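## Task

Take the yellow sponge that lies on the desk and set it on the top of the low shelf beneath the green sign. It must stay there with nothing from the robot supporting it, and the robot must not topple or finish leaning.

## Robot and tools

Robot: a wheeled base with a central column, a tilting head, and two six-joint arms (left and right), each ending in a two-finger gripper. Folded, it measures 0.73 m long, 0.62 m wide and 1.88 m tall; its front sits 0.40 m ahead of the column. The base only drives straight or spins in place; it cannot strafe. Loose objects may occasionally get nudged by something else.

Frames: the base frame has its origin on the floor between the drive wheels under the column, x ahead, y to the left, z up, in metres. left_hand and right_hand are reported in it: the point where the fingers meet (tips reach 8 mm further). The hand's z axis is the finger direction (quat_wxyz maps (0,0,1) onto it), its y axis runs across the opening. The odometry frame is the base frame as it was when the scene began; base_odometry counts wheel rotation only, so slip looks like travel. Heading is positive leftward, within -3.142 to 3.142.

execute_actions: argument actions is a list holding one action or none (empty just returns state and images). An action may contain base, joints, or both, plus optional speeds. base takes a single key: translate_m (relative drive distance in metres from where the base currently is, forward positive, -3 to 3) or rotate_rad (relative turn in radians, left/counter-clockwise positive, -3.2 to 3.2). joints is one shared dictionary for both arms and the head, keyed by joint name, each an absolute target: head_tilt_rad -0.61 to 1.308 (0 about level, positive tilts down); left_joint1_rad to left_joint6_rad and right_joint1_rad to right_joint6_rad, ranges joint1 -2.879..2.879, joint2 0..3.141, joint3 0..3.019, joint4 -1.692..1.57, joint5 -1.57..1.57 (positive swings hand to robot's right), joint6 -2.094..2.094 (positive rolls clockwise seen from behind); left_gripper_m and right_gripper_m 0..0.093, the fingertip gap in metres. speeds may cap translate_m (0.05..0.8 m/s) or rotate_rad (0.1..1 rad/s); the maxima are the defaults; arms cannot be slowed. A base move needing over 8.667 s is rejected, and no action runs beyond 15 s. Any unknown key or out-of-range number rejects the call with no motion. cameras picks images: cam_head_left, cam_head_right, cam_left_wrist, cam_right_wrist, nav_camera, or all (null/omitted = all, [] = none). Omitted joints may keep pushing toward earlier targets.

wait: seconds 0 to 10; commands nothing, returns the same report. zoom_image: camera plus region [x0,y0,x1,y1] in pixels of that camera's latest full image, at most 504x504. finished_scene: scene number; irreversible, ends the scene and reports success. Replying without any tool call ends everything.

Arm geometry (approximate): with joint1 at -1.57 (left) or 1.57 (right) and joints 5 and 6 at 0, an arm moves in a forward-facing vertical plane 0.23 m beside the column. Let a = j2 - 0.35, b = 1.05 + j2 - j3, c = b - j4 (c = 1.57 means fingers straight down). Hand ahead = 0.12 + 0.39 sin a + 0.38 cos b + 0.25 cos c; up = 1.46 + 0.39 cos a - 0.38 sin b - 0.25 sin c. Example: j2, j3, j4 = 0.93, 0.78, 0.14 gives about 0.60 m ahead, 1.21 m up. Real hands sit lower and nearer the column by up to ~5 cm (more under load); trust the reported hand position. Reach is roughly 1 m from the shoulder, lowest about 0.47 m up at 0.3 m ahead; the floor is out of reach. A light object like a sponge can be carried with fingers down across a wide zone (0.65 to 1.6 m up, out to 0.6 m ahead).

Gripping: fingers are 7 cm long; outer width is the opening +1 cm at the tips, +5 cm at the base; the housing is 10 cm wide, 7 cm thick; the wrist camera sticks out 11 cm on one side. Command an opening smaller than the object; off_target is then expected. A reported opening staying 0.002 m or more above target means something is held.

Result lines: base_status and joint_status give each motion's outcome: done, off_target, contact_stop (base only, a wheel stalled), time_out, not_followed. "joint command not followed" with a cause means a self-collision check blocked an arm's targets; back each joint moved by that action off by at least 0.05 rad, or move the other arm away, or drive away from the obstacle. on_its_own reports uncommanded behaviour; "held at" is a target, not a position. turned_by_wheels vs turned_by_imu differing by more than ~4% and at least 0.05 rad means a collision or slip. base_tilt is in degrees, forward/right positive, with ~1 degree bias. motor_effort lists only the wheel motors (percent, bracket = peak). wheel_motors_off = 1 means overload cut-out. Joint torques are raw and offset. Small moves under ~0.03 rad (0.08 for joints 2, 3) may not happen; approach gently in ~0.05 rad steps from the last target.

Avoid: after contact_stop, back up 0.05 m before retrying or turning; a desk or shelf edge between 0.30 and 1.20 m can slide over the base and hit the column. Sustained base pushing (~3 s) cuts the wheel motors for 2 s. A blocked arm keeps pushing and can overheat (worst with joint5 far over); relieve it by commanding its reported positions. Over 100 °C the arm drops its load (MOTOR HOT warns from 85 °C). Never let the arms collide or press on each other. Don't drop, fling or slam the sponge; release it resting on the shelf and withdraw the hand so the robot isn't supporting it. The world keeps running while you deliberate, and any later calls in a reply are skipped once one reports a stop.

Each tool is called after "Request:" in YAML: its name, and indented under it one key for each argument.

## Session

Request:
execute_actions:
  actions: []

Scene clock: 0.00 s.
Joint torques (N m, as the arm reports them, + toward a larger angle): no reading
base_odometry: x=+0.000 y=+0.000 heading=+0.000 (m, m, rad; odometry frame)
turned_by_wheels: +0.000 (rad since the last result)
turned_by_imu: +0.000 (rad since the last result)
base_tilt: forward=-0.2 right=+0.1 (deg)
base_status: not commanded
joint_positions: head_tilt_rad=+0.877 left_joint1_rad=-1.573 left_joint2_rad=+0.837 left_joint3_rad=+0.371 left_joint4_rad=-0.908 left_joint5_rad=-0.037 left_joint6_rad=+0.009 left_gripper_m=+0.095 right_joint1_rad=+1.599 right_joint2_rad=+0.887 right_joint3_rad=+0.400 right_joint4_rad=-0.980 right_joint5_rad=+0.014 right_joint6_rad=-0.013 right_gripper_m=+0.094
joint_status: not commanded
wheel_motors_off: 0
motor_effort: left_wheel=+1 right_wheel=+4 (%)
left_hand: x=+0.1428 y=+0.2305 z=+1.2522 quat_wxyz=(+0.412, -0.013, -0.911, -0.015) (m; base frame)
right_hand: x=+0.1370 y=-0.2223 z=+1.2601 quat_wxyz=(+0.454, +0.021, -0.891, -0.004) (m; base frame)
pictures: cam_head_left, cam_head_right, cam_left_wrist, cam_right_wrist, nav_camera
Images, in order (width x height): cam_head_left 896x504, cam_head_right 896x504, cam_left_wrist 616x616, cam_right_wrist 616x616, nav_camera 896x504.

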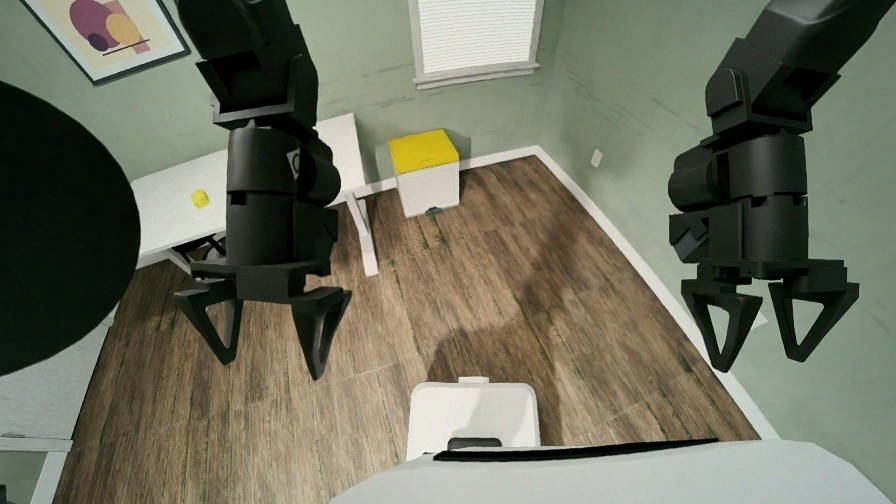

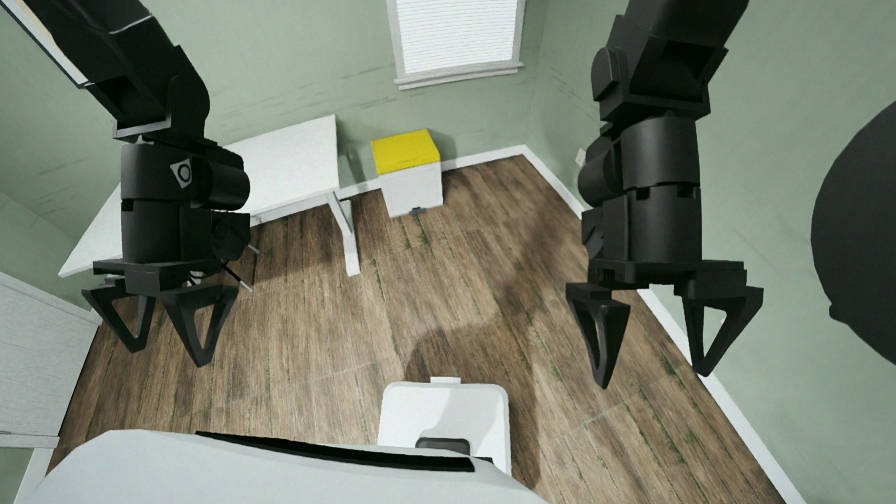

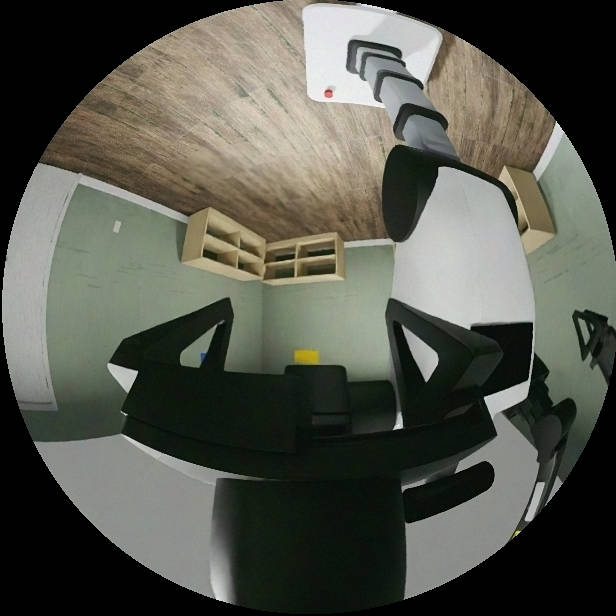

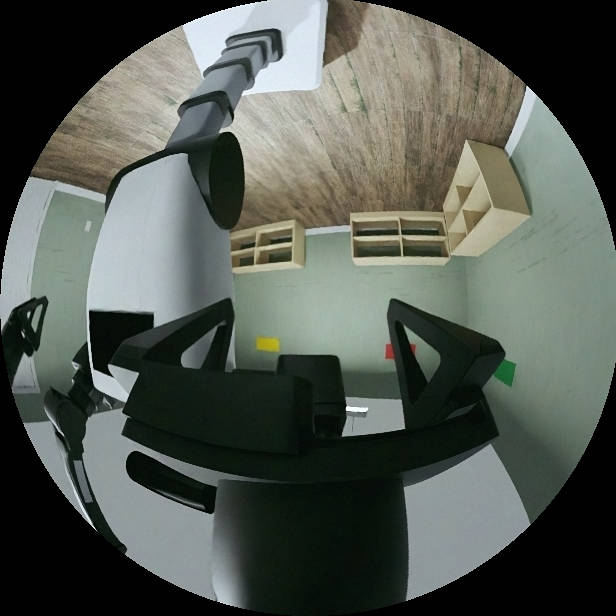

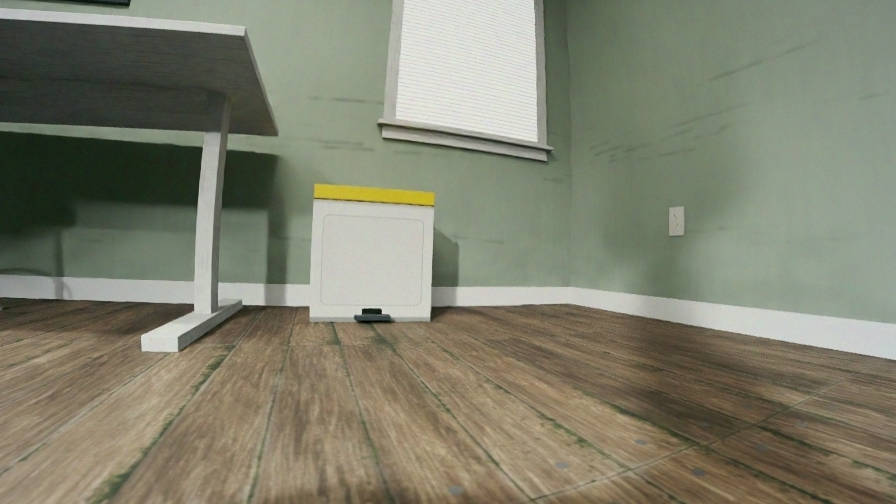

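Request:
execute_actions:
  actions:
    - {"base": {"rotate_rad": 1.15}, "joints": {"head_tilt_rad": 0.7}}
  cameras: ["cam_head_left", "cam_head_right", "nav_camera"]

Scene clock: 102.20 s.
Joint torques (N m, as the arm reports them, + toward a larger angle): left_arm=[-0.61 -6.67 -0.86 -1.1  -0.04 -0.14] | right_arm=[-0.06 -7.38 -0.89 -1.3   0.01  0.08]
base_odometry: x=+0.000 y=+0.000 heading=+1.149 (m, m, rad; odometry frame)
turned_by_wheels: +1.149 (rad since the last result)
turned_by_imu: +1.145 (rad since the last result)
base_tilt: forward=-0.2 right=+0.1 (deg)
base_status: done
joint_positions: head_tilt_rad=+0.717 left_joint1_rad=-1.573 left_joint2_rad=+0.837 left_joint3_rad=+0.371 left_joint4_rad=-0.908 left_joint5_rad=-0.037 left_joint6_rad=+0.009 left_gripper_m=+0.095 right_joint1_rad=+1.599 right_joint2_rad=+0.887 right_joint3_rad=+0.400 right_joint4_rad=-0.980 right_joint5_rad=+0.014 right_joint6_rad=-0.013 right_gripper_m=+0.094
joint_status: all done
wheel_motors_off: 0
motor_effort: left_wheel=-2(32) right_wheel=+1(36) (%)
left_hand: x=+0.1428 y=+0.2305 z=+1.2522 quat_wxyz=(+0.412, -0.013, -0.911, -0.015) (m; base frame)
right_hand: x=+0.1370 y=-0.2223 z=+1.2601 quat_wxyz=(+0.454, +0.021, -0.891, -0.004) (m; base frame)
pictures: cam_head_left, cam_head_right, nav_camera
Images, in order (width x height): cam_head_left 896x504, cam_head_right 896x504, nav_camera 896x504.

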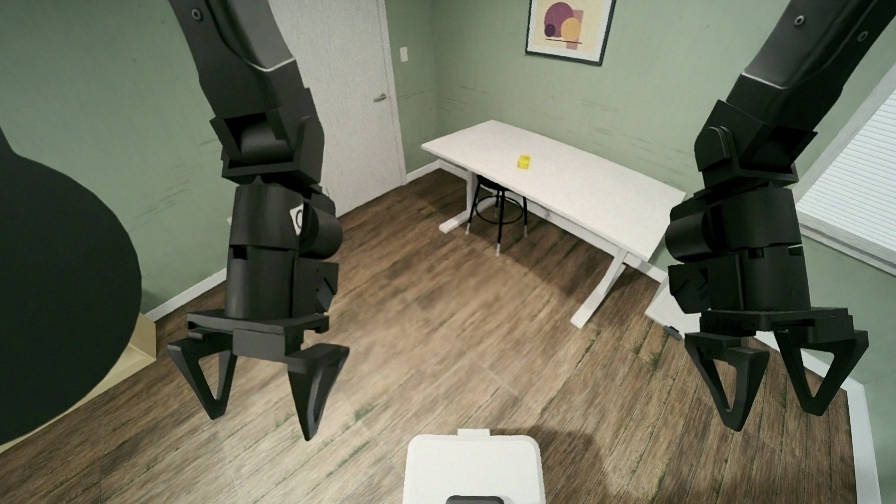

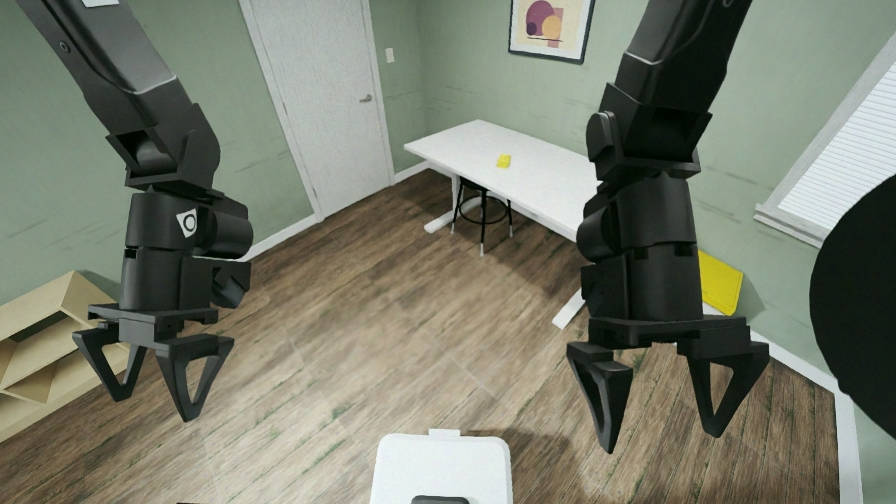

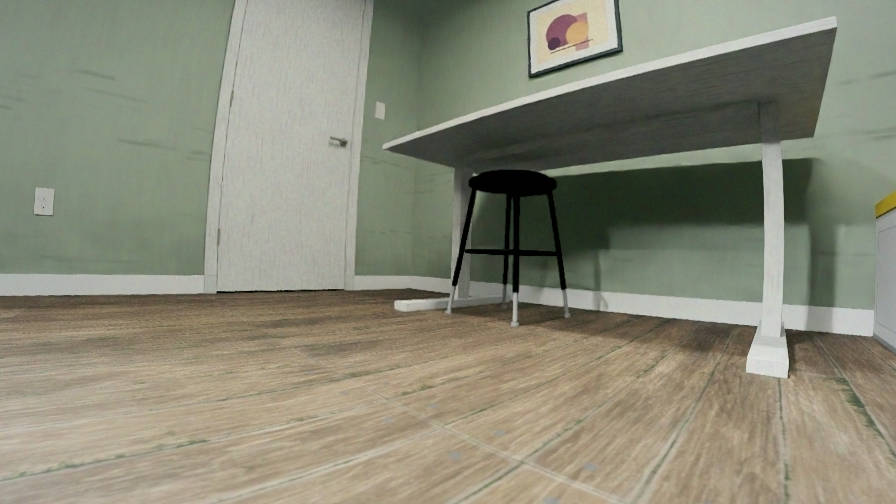

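Request:
zoom_image:
  camera: "cam_head_left"
  region: [410, 110, 690, 340]

Request:
zoom_image:
  camera: "cam_head_left"
  region: [484, 132, 564, 192]

Request:
zoom_image:
  camera: "cam_head_right"
  region: [464, 132, 544, 192]

Region (410, 110, 690, 340) of cam_head_left's 896x504 image, scaled by 1.800, with more detail than that image has; it fills the top 414 rows of this view, and the rest is white.

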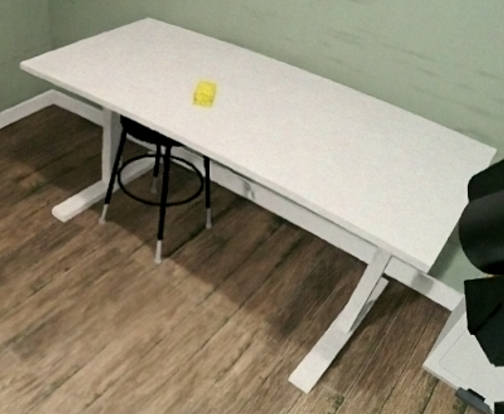

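Region (484, 132, 564, 192) of cam_head_left's 896x504 image, scaled by 6.300, with more detail than that image has; it fills the top 378 rows of this view, and the rest is white.

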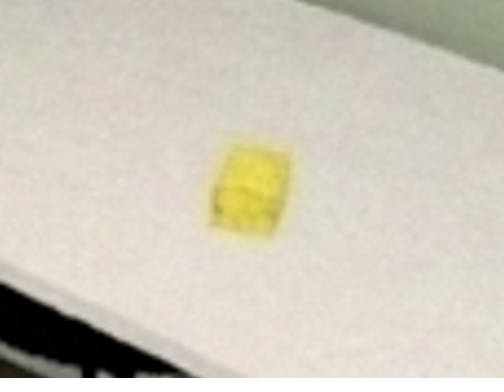

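Region (464, 132, 544, 192) of cam_head_right's 896x504 image, scaled by 6.300, with more detail than that image has; it fills the top 378 rows of this view, and the rest is white.

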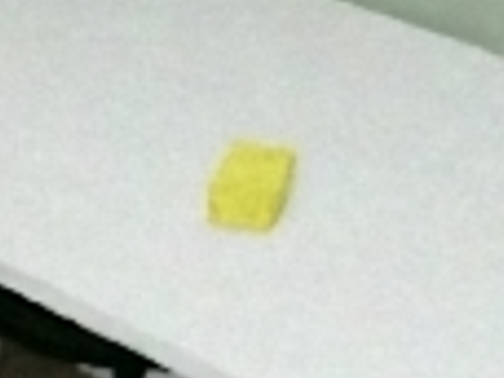

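Request:
execute_actions:
  actions:
    - {"base": {"translate_m": 1.03}, "joints": {"head_tilt_rad": 0.9, "right_joint1_rad": 1.57, "right_joint2_rad": 1.753, "right_joint3_rad": 1.602, "right_joint4_rad": -0.355, "right_joint5_rad": 0.0, "right_joint6_rad": 0.0}}
  cameras: ["cam_head_left", "cam_head_right", "cam_right_wrist", "nav_camera"]

Scene clock: 195.77 s.
Joint torques (N m, as the arm reports them, + toward a larger angle): left_arm=[-0.57 -6.8  -0.94 -1.11 -0.04 -0.14] | right_arm=[ -1.   -22.18   3.47   0.97  -0.03   0.14]
base_odometry: x=+0.421 y=+0.940 heading=+1.149 (m, m, rad; odometry frame)
turned_by_wheels: +0.000 (rad since the last result)
turned_by_imu: -0.002 (rad since the last result)
base_tilt: forward=-0.2 right=+0.1 (deg)
base_status: done
joint_positions: head_tilt_rad=+0.902 left_joint1_rad=-1.573 left_joint2_rad=+0.837 left_joint3_rad=+0.374 left_joint4_rad=-0.908 left_joint5_rad=-0.037 left_joint6_rad=+0.009 left_gripper_m=+0.095 right_joint1_rad=+1.579 right_joint2_rad=+1.758 right_joint3_rad=+1.592 right_joint4_rad=-0.367 right_joint5_rad=+0.001 right_joint6_rad=-0.006 right_gripper_m=+0.094
joint_status: all done
wheel_motors_off: 0
motor_effort: left_wheel=-1(45) right_wheel=+1(50) (%)
left_hand: x=+0.1440 y=+0.2305 z=+1.2518 quat_wxyz=(+0.411, -0.013, -0.911, -0.015) (m; base frame)
right_hand: x=+0.6351 y=-0.2197 z=+0.9134 quat_wxyz=(+0.005, +0.005, -1.000, -0.003) (m; base frame)
pictures: cam_head_left, cam_head_right, cam_right_wrist, nav_camera
Images, in order (width x height): cam_head_left 896x504, cam_head_right 896x504, cam_right_wrist 616x616, nav_camera 896x504.

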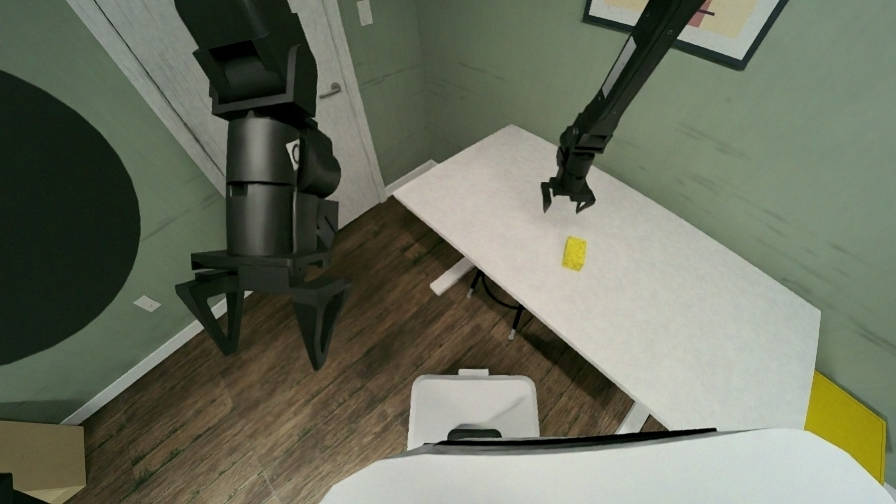

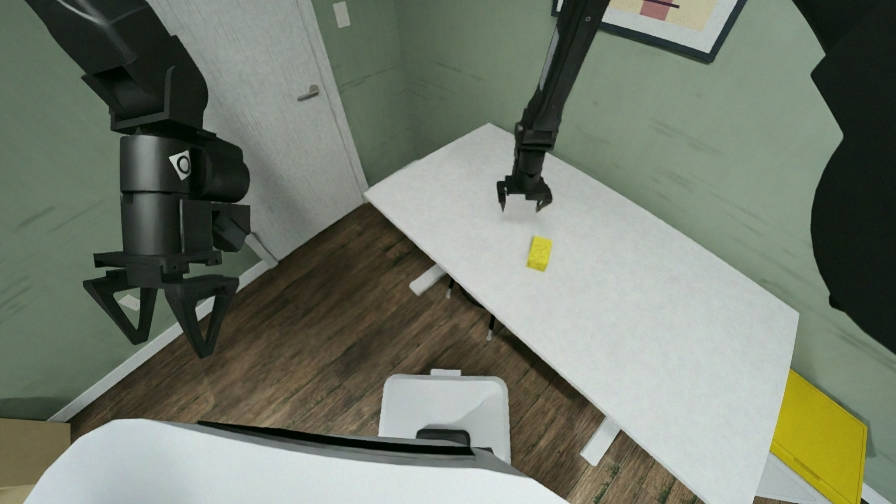

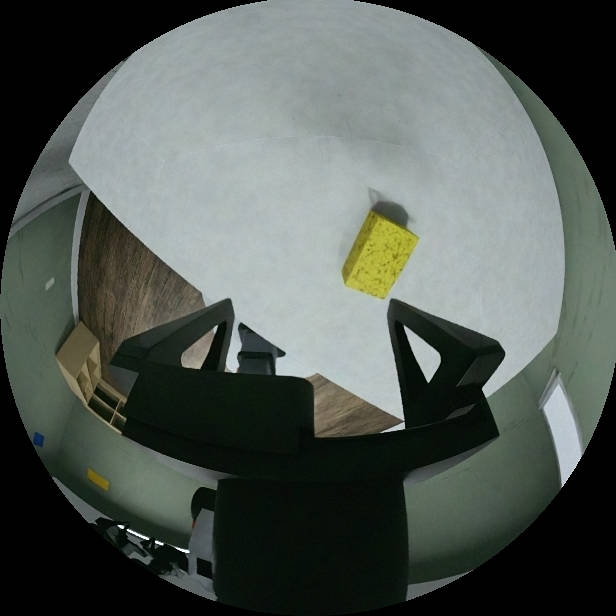

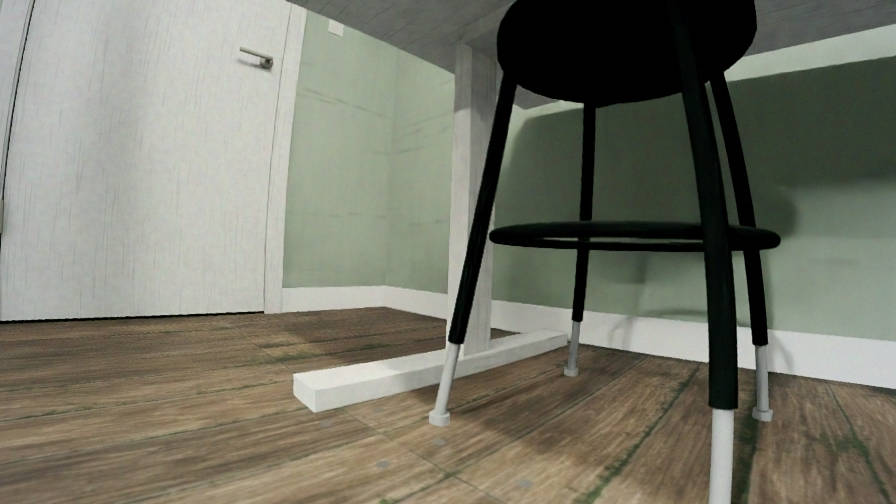

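Request:
zoom_image:
  camera: "cam_right_wrist"
  region: [310, 180, 450, 320]

Region (310, 180, 450, 320) of cam_right_wrist's 616x616 image, scaled by 3.600, with more detail than that image has.

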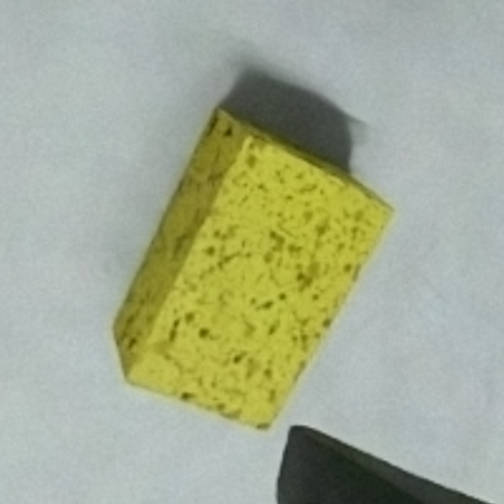

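Request:
execute_actions:
  actions:
    - {"base": {"rotate_rad": -0.25}, "joints": {"right_joint1_rad": 1.654, "right_joint2_rad": 2.09, "right_joint3_rad": 1.995, "right_joint4_rad": -0.425, "right_joint6_rad": 0.146}}
  cameras: ["cam_head_right", "cam_right_wrist"]

Scene clock: 258.10 s.
Joint torques (N m, as the arm reports them, + toward a larger angle): left_arm=[-0.72 -6.72 -0.93 -1.07 -0.04 -0.14] | right_arm=[  2.15 -23.76   4.58  -0.05   0.     0.18]
base_odometry: x=+0.422 y=+0.940 heading=+0.900 (m, m, rad; odometry frame)
turned_by_wheels: -0.249 (rad since the last result)
turned_by_imu: -0.248 (rad since the last result)
base_tilt: forward=-0.2 right=+0.1 (deg)
base_status: done
joint_positions: head_tilt_rad=+0.902 left_joint1_rad=-1.573 left_joint2_rad=+0.837 left_joint3_rad=+0.374 left_joint4_rad=-0.908 left_joint5_rad=-0.037 left_joint6_rad=+0.009 left_gripper_m=+0.095 right_joint1_rad=+1.643 right_joint2_rad=+2.110 right_joint3_rad=+1.971 right_joint4_rad=-0.415 right_joint5_rad=+0.000 right_joint6_rad=+0.136 right_gripper_m=+0.094
joint_status: all done
wheel_motors_off: 0
motor_effort: left_wheel=+1(31) right_wheel=-1(44) (%)
left_hand: x=+0.1440 y=+0.2305 z=+1.2518 quat_wxyz=(+0.411, -0.013, -0.911, -0.015) (m; base frame)
right_hand: x=+0.6366 y=-0.1633 z=+0.7846 quat_wxyz=(+0.017, -0.049, -0.998, -0.030) (m; base frame)
pictures: cam_head_right, cam_right_wrist
Images, in order (width x height): cam_head_right 896x504, cam_right_wrist 616x616.

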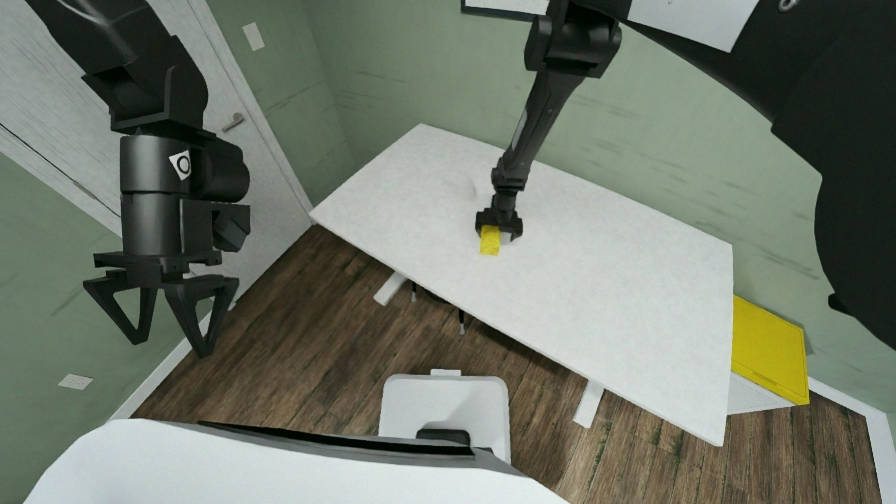

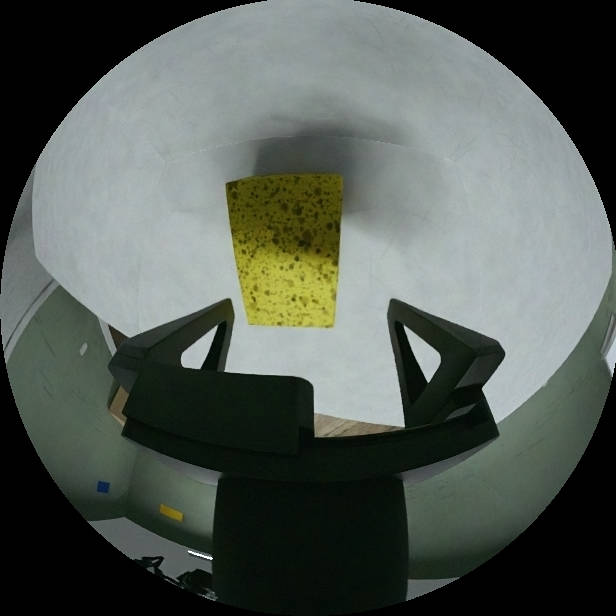

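Request:
execute_actions:
  actions:
    - {"joints": {"right_joint1_rad": 1.674, "right_joint3_rad": 2.02}}
  cameras: ["cam_right_wrist"]

Scene clock: 275.03 s.
Joint torques (N m, as the arm reports them, + toward a larger angle): left_arm=[-0.66 -6.71 -0.97 -1.08 -0.03 -0.14] | right_arm=[  2.34 -23.79   4.63  -0.01  -0.02   0.18]
base_odometry: x=+0.422 y=+0.940 heading=+0.900 (m, m, rad; odometry frame)
turned_by_wheels: +0.000 (rad since the last result)
turned_by_imu: -0.001 (rad since the last result)
base_tilt: forward=-0.2 right=+0.1 (deg)
base_status: not commanded
joint_positions: head_tilt_rad=+0.902 left_joint1_rad=-1.573 left_joint2_rad=+0.837 left_joint3_rad=+0.374 left_joint4_rad=-0.908 left_joint5_rad=-0.037 left_joint6_rad=+0.009 left_gripper_m=+0.095 right_joint1_rad=+1.668 right_joint2_rad=+2.105 right_joint3_rad=+1.998 right_joint4_rad=-0.415 right_joint5_rad=+0.000 right_joint6_rad=+0.136 right_gripper_m=+0.094
joint_status: all done
wheel_motors_off: 0
motor_effort: left_wheel=-1(0) right_wheel=-3(2) (%)
left_hand: x=+0.1440 y=+0.2305 z=+1.2518 quat_wxyz=(+0.411, -0.013, -0.911, -0.015) (m; base frame)
right_hand: x=+0.6551 y=-0.1413 z=+0.7928 quat_wxyz=(+0.002, -0.044, -0.998, -0.042) (m; base frame)
pictures: cam_right_wrist
Images, in order (width x height): cam_right_wrist 616x616.

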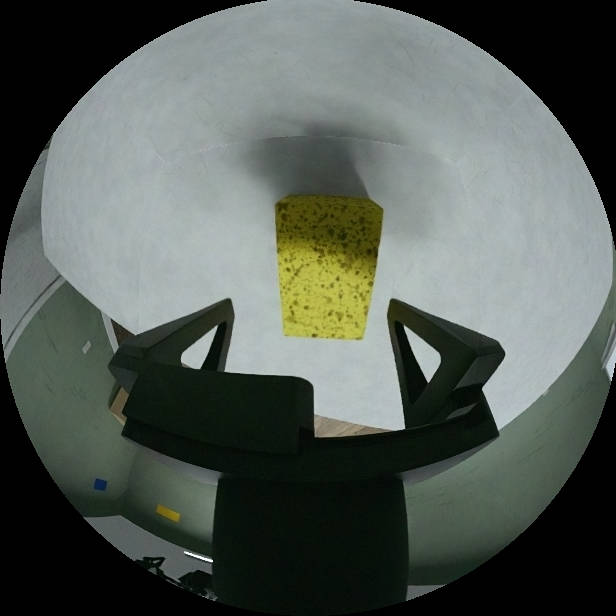

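Request:
execute_actions:
  actions:
    - {"joints": {"right_joint2_rad": 2.24, "right_joint3_rad": 2.21, "right_joint4_rad": -0.468, "right_joint5_rad": 0.05}}
  cameras: ["cam_head_right", "cam_right_wrist"]

Scene clock: 289.63 s.
Joint torques (N m, as the arm reports them, + toward a larger angle): left_arm=[-0.65 -6.82 -0.99 -1.08 -0.04 -0.14] | right_arm=[  2.37 -22.06   5.31   0.05   0.06   0.18]
base_odometry: x=+0.422 y=+0.940 heading=+0.901 (m, m, rad; odometry frame)
turned_by_wheels: +0.000 (rad since the last result)
turned_by_imu: -0.001 (rad since the last result)
base_tilt: forward=-0.2 right=+0.1 (deg)
base_status: not commanded
joint_positions: head_tilt_rad=+0.902 left_joint1_rad=-1.573 left_joint2_rad=+0.837 left_joint3_rad=+0.374 left_joint4_rad=-0.908 left_joint5_rad=-0.037 left_joint6_rad=+0.009 left_gripper_m=+0.095 right_joint1_rad=+1.668 right_joint2_rad=+2.232 right_joint3_rad=+2.186 right_joint4_rad=-0.456 right_joint5_rad=+0.048 right_joint6_rad=+0.136 right_gripper_m=+0.094
joint_status: all done
wheel_motors_off: 0
motor_effort: left_wheel=+0(0) right_wheel=-3(3) (%)
left_hand: x=+0.1440 y=+0.2305 z=+1.2518 quat_wxyz=(+0.411, -0.013, -0.911, -0.015) (m; base frame)
right_hand: x=+0.6690 y=-0.1458 z=+0.7552 quat_wxyz=(-0.010, -0.044, -0.999, -0.019) (m; base frame)
pictures: cam_head_right, cam_right_wrist
Images, in order (width x height): cam_head_right 896x504, cam_right_wrist 616x616.

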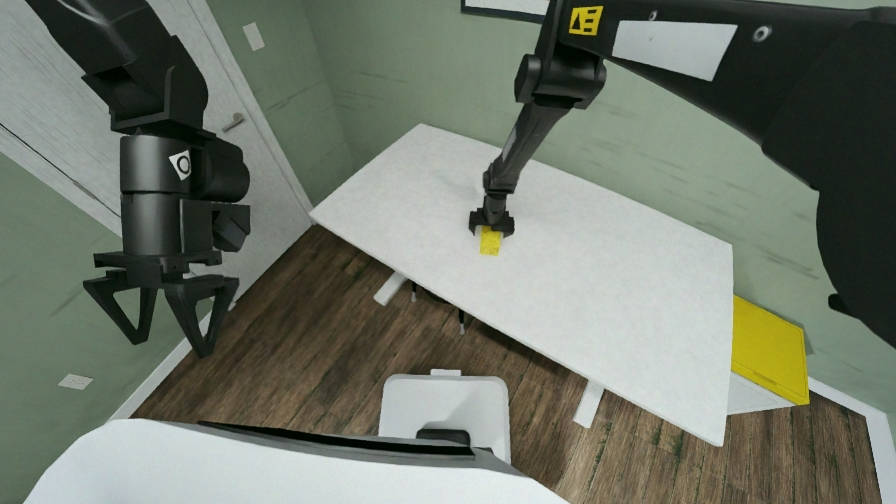

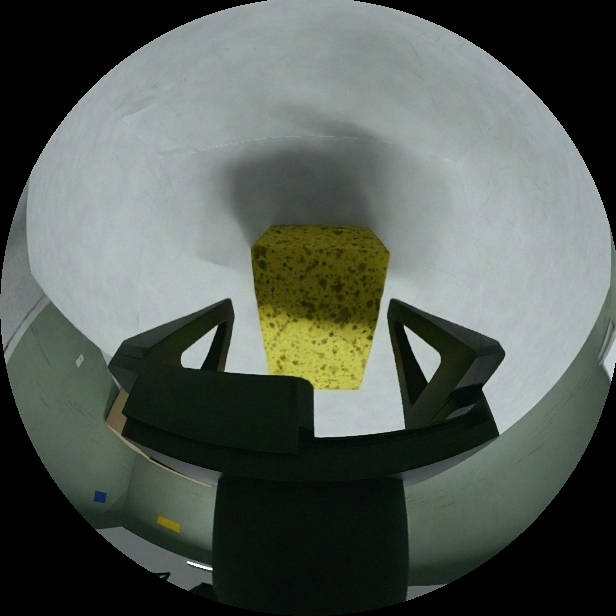

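Request:
execute_actions:
  actions:
    - {"joints": {"right_joint2_rad": 2.266}}
  cameras: ["cam_right_wrist"]

Scene clock: 298.97 s.
Joint torques (N m, as the arm reports them, + toward a larger angle): left_arm=[-0.59 -6.65 -0.98 -1.09 -0.03 -0.14] | right_arm=[  2.4  -20.9    5.14  -0.07   0.06   0.18]
base_odometry: x=+0.422 y=+0.940 heading=+0.901 (m, m, rad; odometry frame)
turned_by_wheels: +0.000 (rad since the last result)
turned_by_imu: -0.001 (rad since the last result)
base_tilt: forward=-0.2 right=+0.1 (deg)
base_status: not commanded
joint_positions: head_tilt_rad=+0.902 left_joint1_rad=-1.573 left_joint2_rad=+0.837 left_joint3_rad=+0.374 left_joint4_rad=-0.908 left_joint5_rad=-0.037 left_joint6_rad=+0.009 left_gripper_m=+0.095 right_joint1_rad=+1.668 right_joint2_rad=+2.247 right_joint3_rad=+2.186 right_joint4_rad=-0.456 right_joint5_rad=+0.048 right_joint6_rad=+0.136 right_gripper_m=+0.094
joint_status: all done
wheel_motors_off: 0
motor_effort: left_wheel=+1(1) right_wheel=-4(4) (%)
left_hand: x=+0.1440 y=+0.2305 z=+1.2518 quat_wxyz=(+0.411, -0.013, -0.911, -0.015) (m; base frame)
right_hand: x=+0.6581 y=-0.1457 z=+0.7468 quat_wxyz=(-0.003, -0.044, -0.999, -0.018) (m; base frame)
pictures: cam_right_wrist
Images, in order (width x height): cam_right_wrist 616x616.

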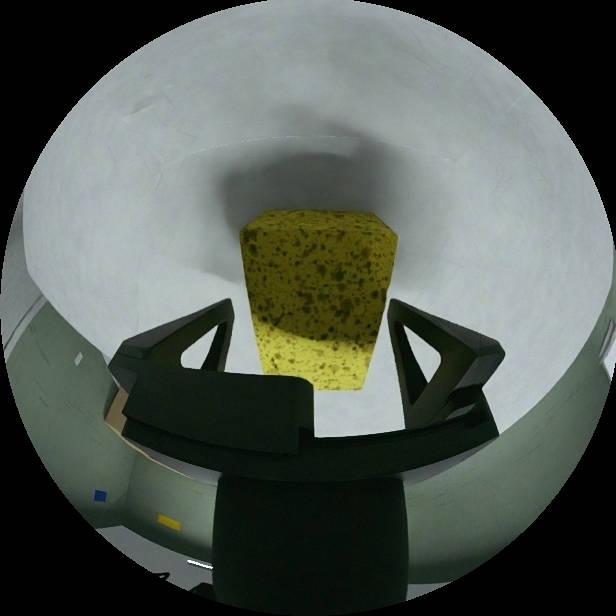

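Request:
execute_actions:
  actions:
    - {"joints": {"right_gripper_m": 0.04}}
  cameras: ["cam_right_wrist", "cam_left_wrist"]

Scene clock: 312.33 s.
Joint torques (N m, as the arm reports them, + toward a larger angle): left_arm=[-0.56 -6.77 -0.98 -1.1  -0.04 -0.13] | right_arm=[  2.32 -20.91   5.16  -0.06   0.06   0.18]
base_odometry: x=+0.422 y=+0.940 heading=+0.901 (m, m, rad; odometry frame)
turned_by_wheels: +0.000 (rad since the last result)
turned_by_imu: -0.001 (rad since the last result)
base_tilt: forward=-0.2 right=+0.1 (deg)
base_status: not commanded
joint_positions: head_tilt_rad=+0.902 left_joint1_rad=-1.573 left_joint2_rad=+0.837 left_joint3_rad=+0.374 left_joint4_rad=-0.908 left_joint5_rad=-0.037 left_joint6_rad=+0.009 left_gripper_m=+0.095 right_joint1_rad=+1.668 right_joint2_rad=+2.247 right_joint3_rad=+2.186 right_joint4_rad=-0.456 right_joint5_rad=+0.049 right_joint6_rad=+0.136 right_gripper_m=+0.059
joint_status: right_gripper_m off_target (ended at +0.059, target +0.040)
wheel_motors_off: 0
motor_effort: left_wheel=+1(1) right_wheel=-4(2) (%)
left_hand: x=+0.1440 y=+0.2305 z=+1.2518 quat_wxyz=(+0.411, -0.013, -0.911, -0.015) (m; base frame)
right_hand: x=+0.6581 y=-0.1457 z=+0.7468 quat_wxyz=(-0.003, -0.044, -0.999, -0.018) (m; base frame)
pictures: cam_left_wrist, cam_right_wrist
Images, in order (width x height): cam_left_wrist 616x616, cam_right_wrist 616x616.

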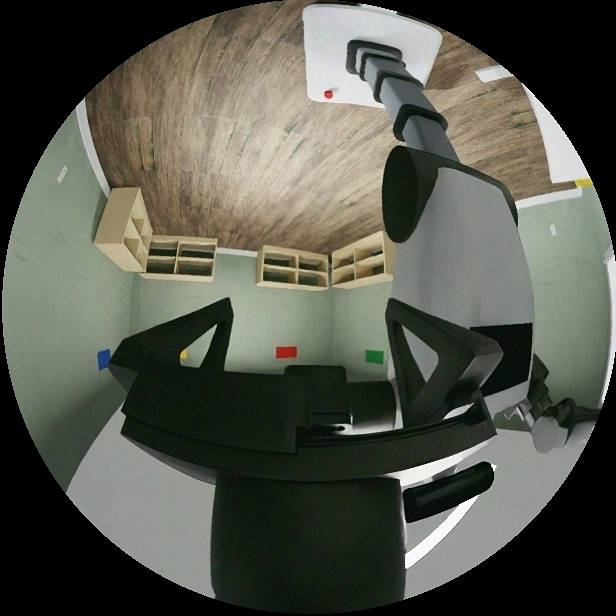

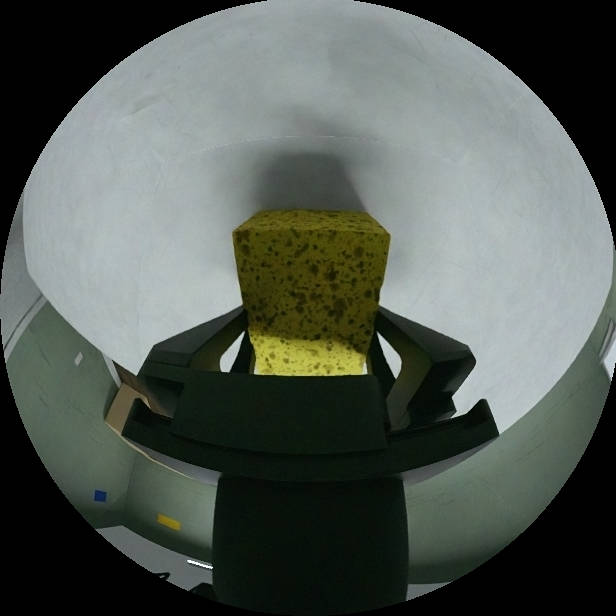

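Request:
zoom_image:
  camera: "cam_left_wrist"
  region: [240, 200, 420, 380]

Region (240, 200, 420, 380) of cam_left_wrist's 616x616 image, scaled by 2.800, with more detail than that image has.

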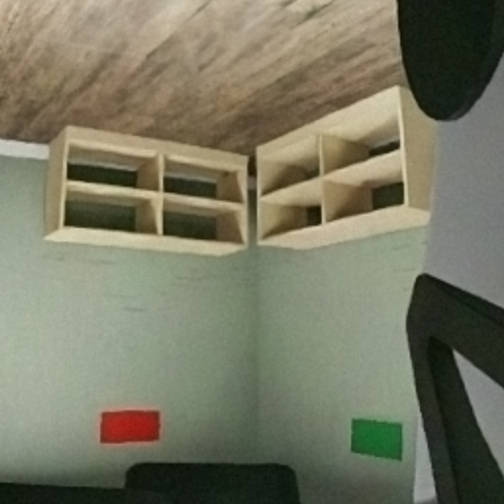

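Request:
execute_actions:
  actions:
    - {"base": {"translate_m": -2.3}, "joints": {"right_joint2_rad": 1.9, "right_joint3_rad": 1.79, "right_joint4_rad": -0.41}}
  cameras: ["cam_left_wrist", "cam_right_wrist", "cam_head_right"]

Scene clock: 365.40 s.
Joint torques (N m, as the arm reports them, + toward a larger angle): left_arm=[-0.64 -6.74 -0.73 -1.08 -0.04 -0.14] | right_arm=[  2.03 -21.58   3.55   0.78   0.05   0.18]
base_odometry: x=-1.008 y=-0.862 heading=+0.900 (m, m, rad; odometry frame)
turned_by_wheels: +0.000 (rad since the last result)
turned_by_imu: -0.004 (rad since the last result)
base_tilt: forward=-0.2 right=+0.1 (deg)
base_status: done
joint_positions: head_tilt_rad=+0.902 left_joint1_rad=-1.573 left_joint2_rad=+0.837 left_joint3_rad=+0.370 left_joint4_rad=-0.908 left_joint5_rad=-0.037 left_joint6_rad=+0.009 left_gripper_m=+0.095 right_joint1_rad=+1.668 right_joint2_rad=+1.887 right_joint3_rad=+1.787 right_joint4_rad=-0.417 right_joint5_rad=+0.049 right_joint6_rad=+0.136 right_gripper_m=+0.059
joint_status: all done
wheel_motors_off: 0
motor_effort: left_wheel=+0(45) right_wheel=-1(55) (%)
left_hand: x=+0.1422 y=+0.2305 z=+1.2524 quat_wxyz=(+0.413, -0.013, -0.911, -0.015) (m; base frame)
right_hand: x=+0.6657 y=-0.1563 z=+0.8766 quat_wxyz=(-0.003, -0.044, -0.999, -0.018) (m; base frame)
pictures: cam_head_right, cam_left_wrist, cam_right_wrist
Images, in order (width x height): cam_head_right 896x504, cam_left_wrist 616x616, cam_right_wrist 616x616.

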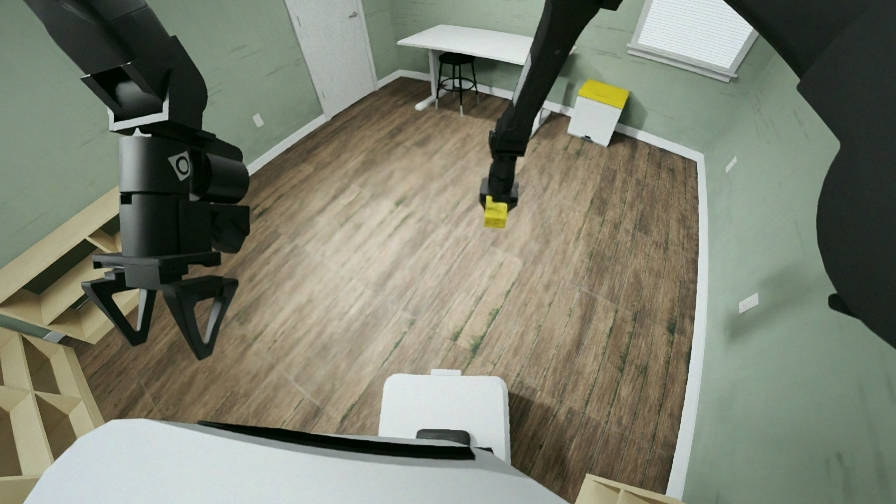

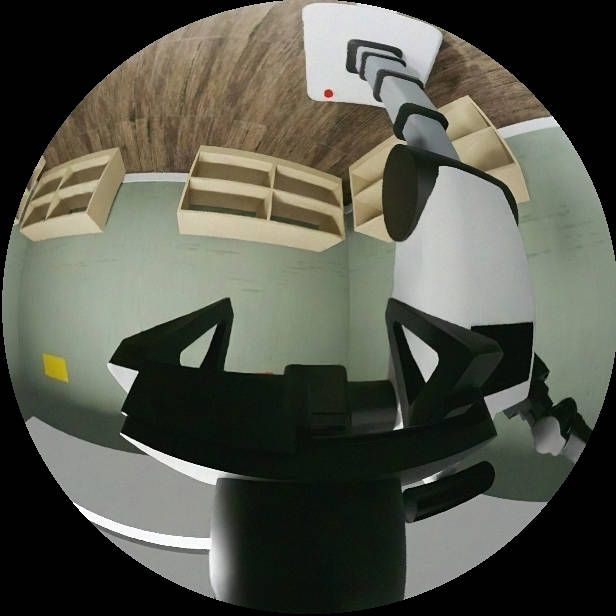

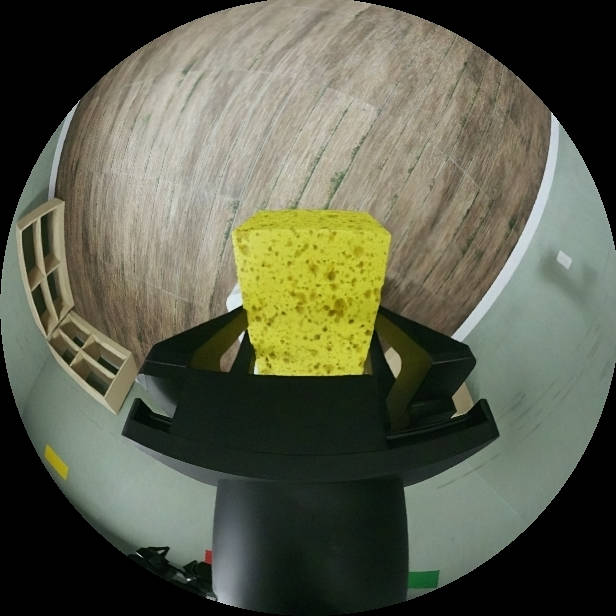

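Request:
execute_actions:
  actions: []

Scene clock: 385.10 s.
Joint torques (N m, as the arm reports them, + toward a larger angle): left_arm=[-0.6  -6.64 -0.72 -1.11 -0.04 -0.14] | right_arm=[  2.01 -21.67   3.55   0.76   0.05   0.18]
base_odometry: x=-1.008 y=-0.862 heading=+0.900 (m, m, rad; odometry frame)
turned_by_wheels: +0.000 (rad since the last result)
turned_by_imu: -0.001 (rad since the last result)
base_tilt: forward=-0.2 right=+0.1 (deg)
base_status: done
joint_positions: head_tilt_rad=+0.902 left_joint1_rad=-1.573 left_joint2_rad=+0.837 left_joint3_rad=+0.370 left_joint4_rad=-0.908 left_joint5_rad=-0.037 left_joint6_rad=+0.009 left_gripper_m=+0.095 right_joint1_rad=+1.668 right_joint2_rad=+1.887 right_joint3_rad=+1.787 right_joint4_rad=-0.417 right_joint5_rad=+0.049 right_joint6_rad=+0.136 right_gripper_m=+0.059
joint_status: all done
wheel_motors_off: 0
motor_effort: left_wheel=-1(45) right_wheel=+0(55) (%)
left_hand: x=+0.1422 y=+0.2305 z=+1.2524 quat_wxyz=(+0.413, -0.013, -0.911, -0.015) (m; base frame)
right_hand: x=+0.6657 y=-0.1563 z=+0.8766 quat_wxyz=(-0.003, -0.044, -0.999, -0.018) (m; base frame)
pictures: cam_head_left, cam_head_right, cam_left_wrist, cam_right_wrist, nav_camera
Images, in order (width x height): cam_head_left 896x504, cam_head_right 896x504, cam_left_wrist 616x616, cam_right_wrist 616x616, nav_camera 896x504.

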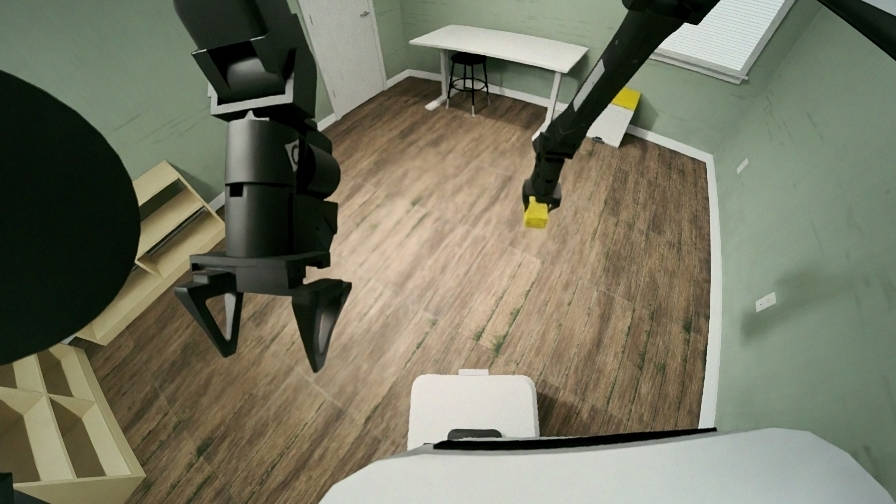

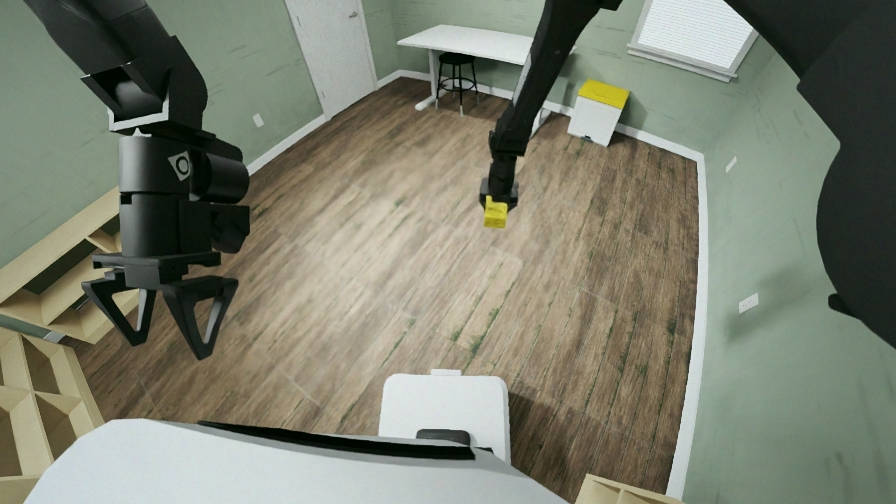

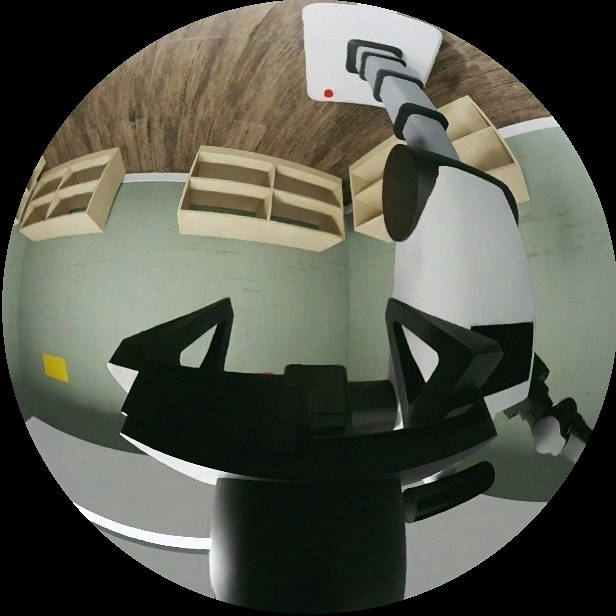

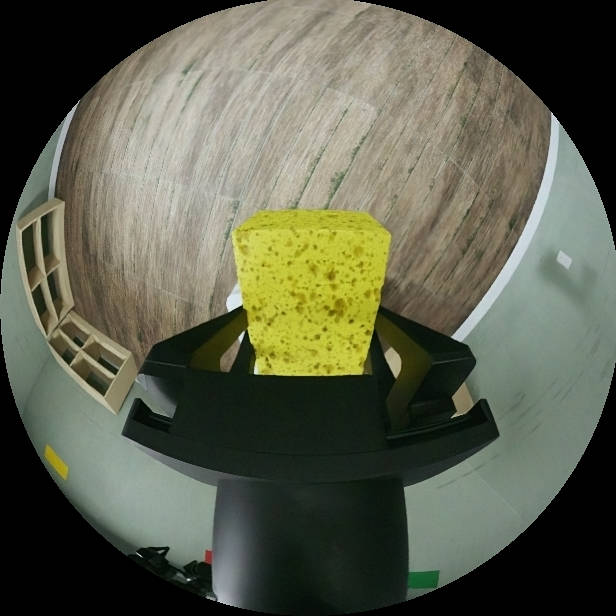

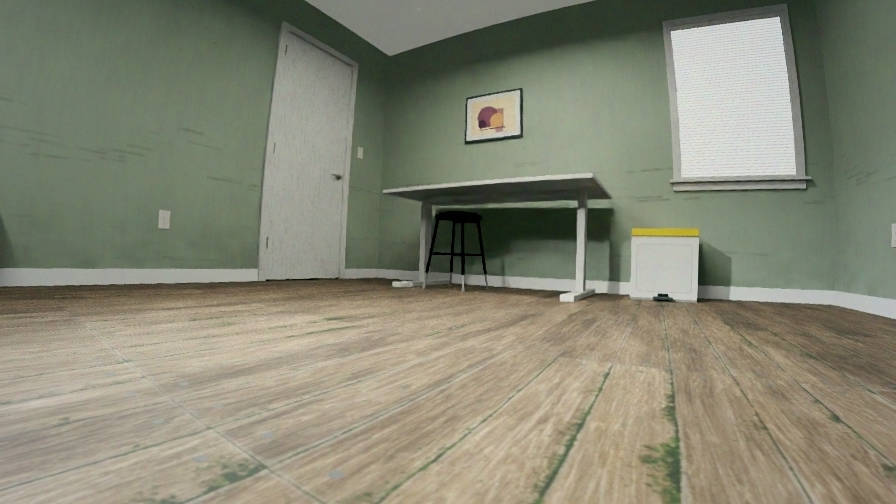

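Request:
zoom_image:
  camera: "cam_left_wrist"
  region: [280, 0, 580, 260]

Request:
zoom_image:
  camera: "cam_head_right"
  region: [500, 300, 800, 504]

Region (280, 0, 580, 260) of cam_left_wrist's 616x616 image, scaled by 1.680, with more detail than that image has; it fills the top 437 rows of this view, and the rest is white.

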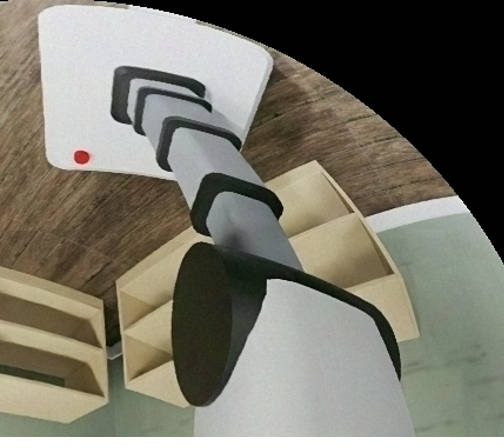

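Region (500, 300, 800, 504) of cam_head_right's 896x504 image, scaled by 1.680, with more detail than that image has; it fills the top 343 rows of this view, and the rest is white.

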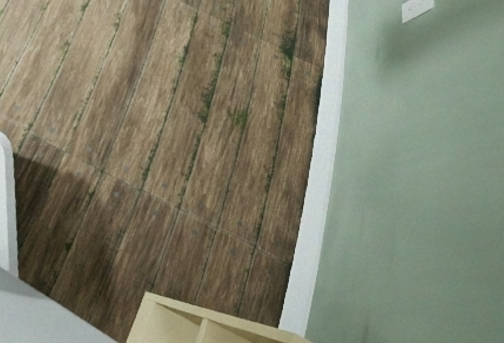

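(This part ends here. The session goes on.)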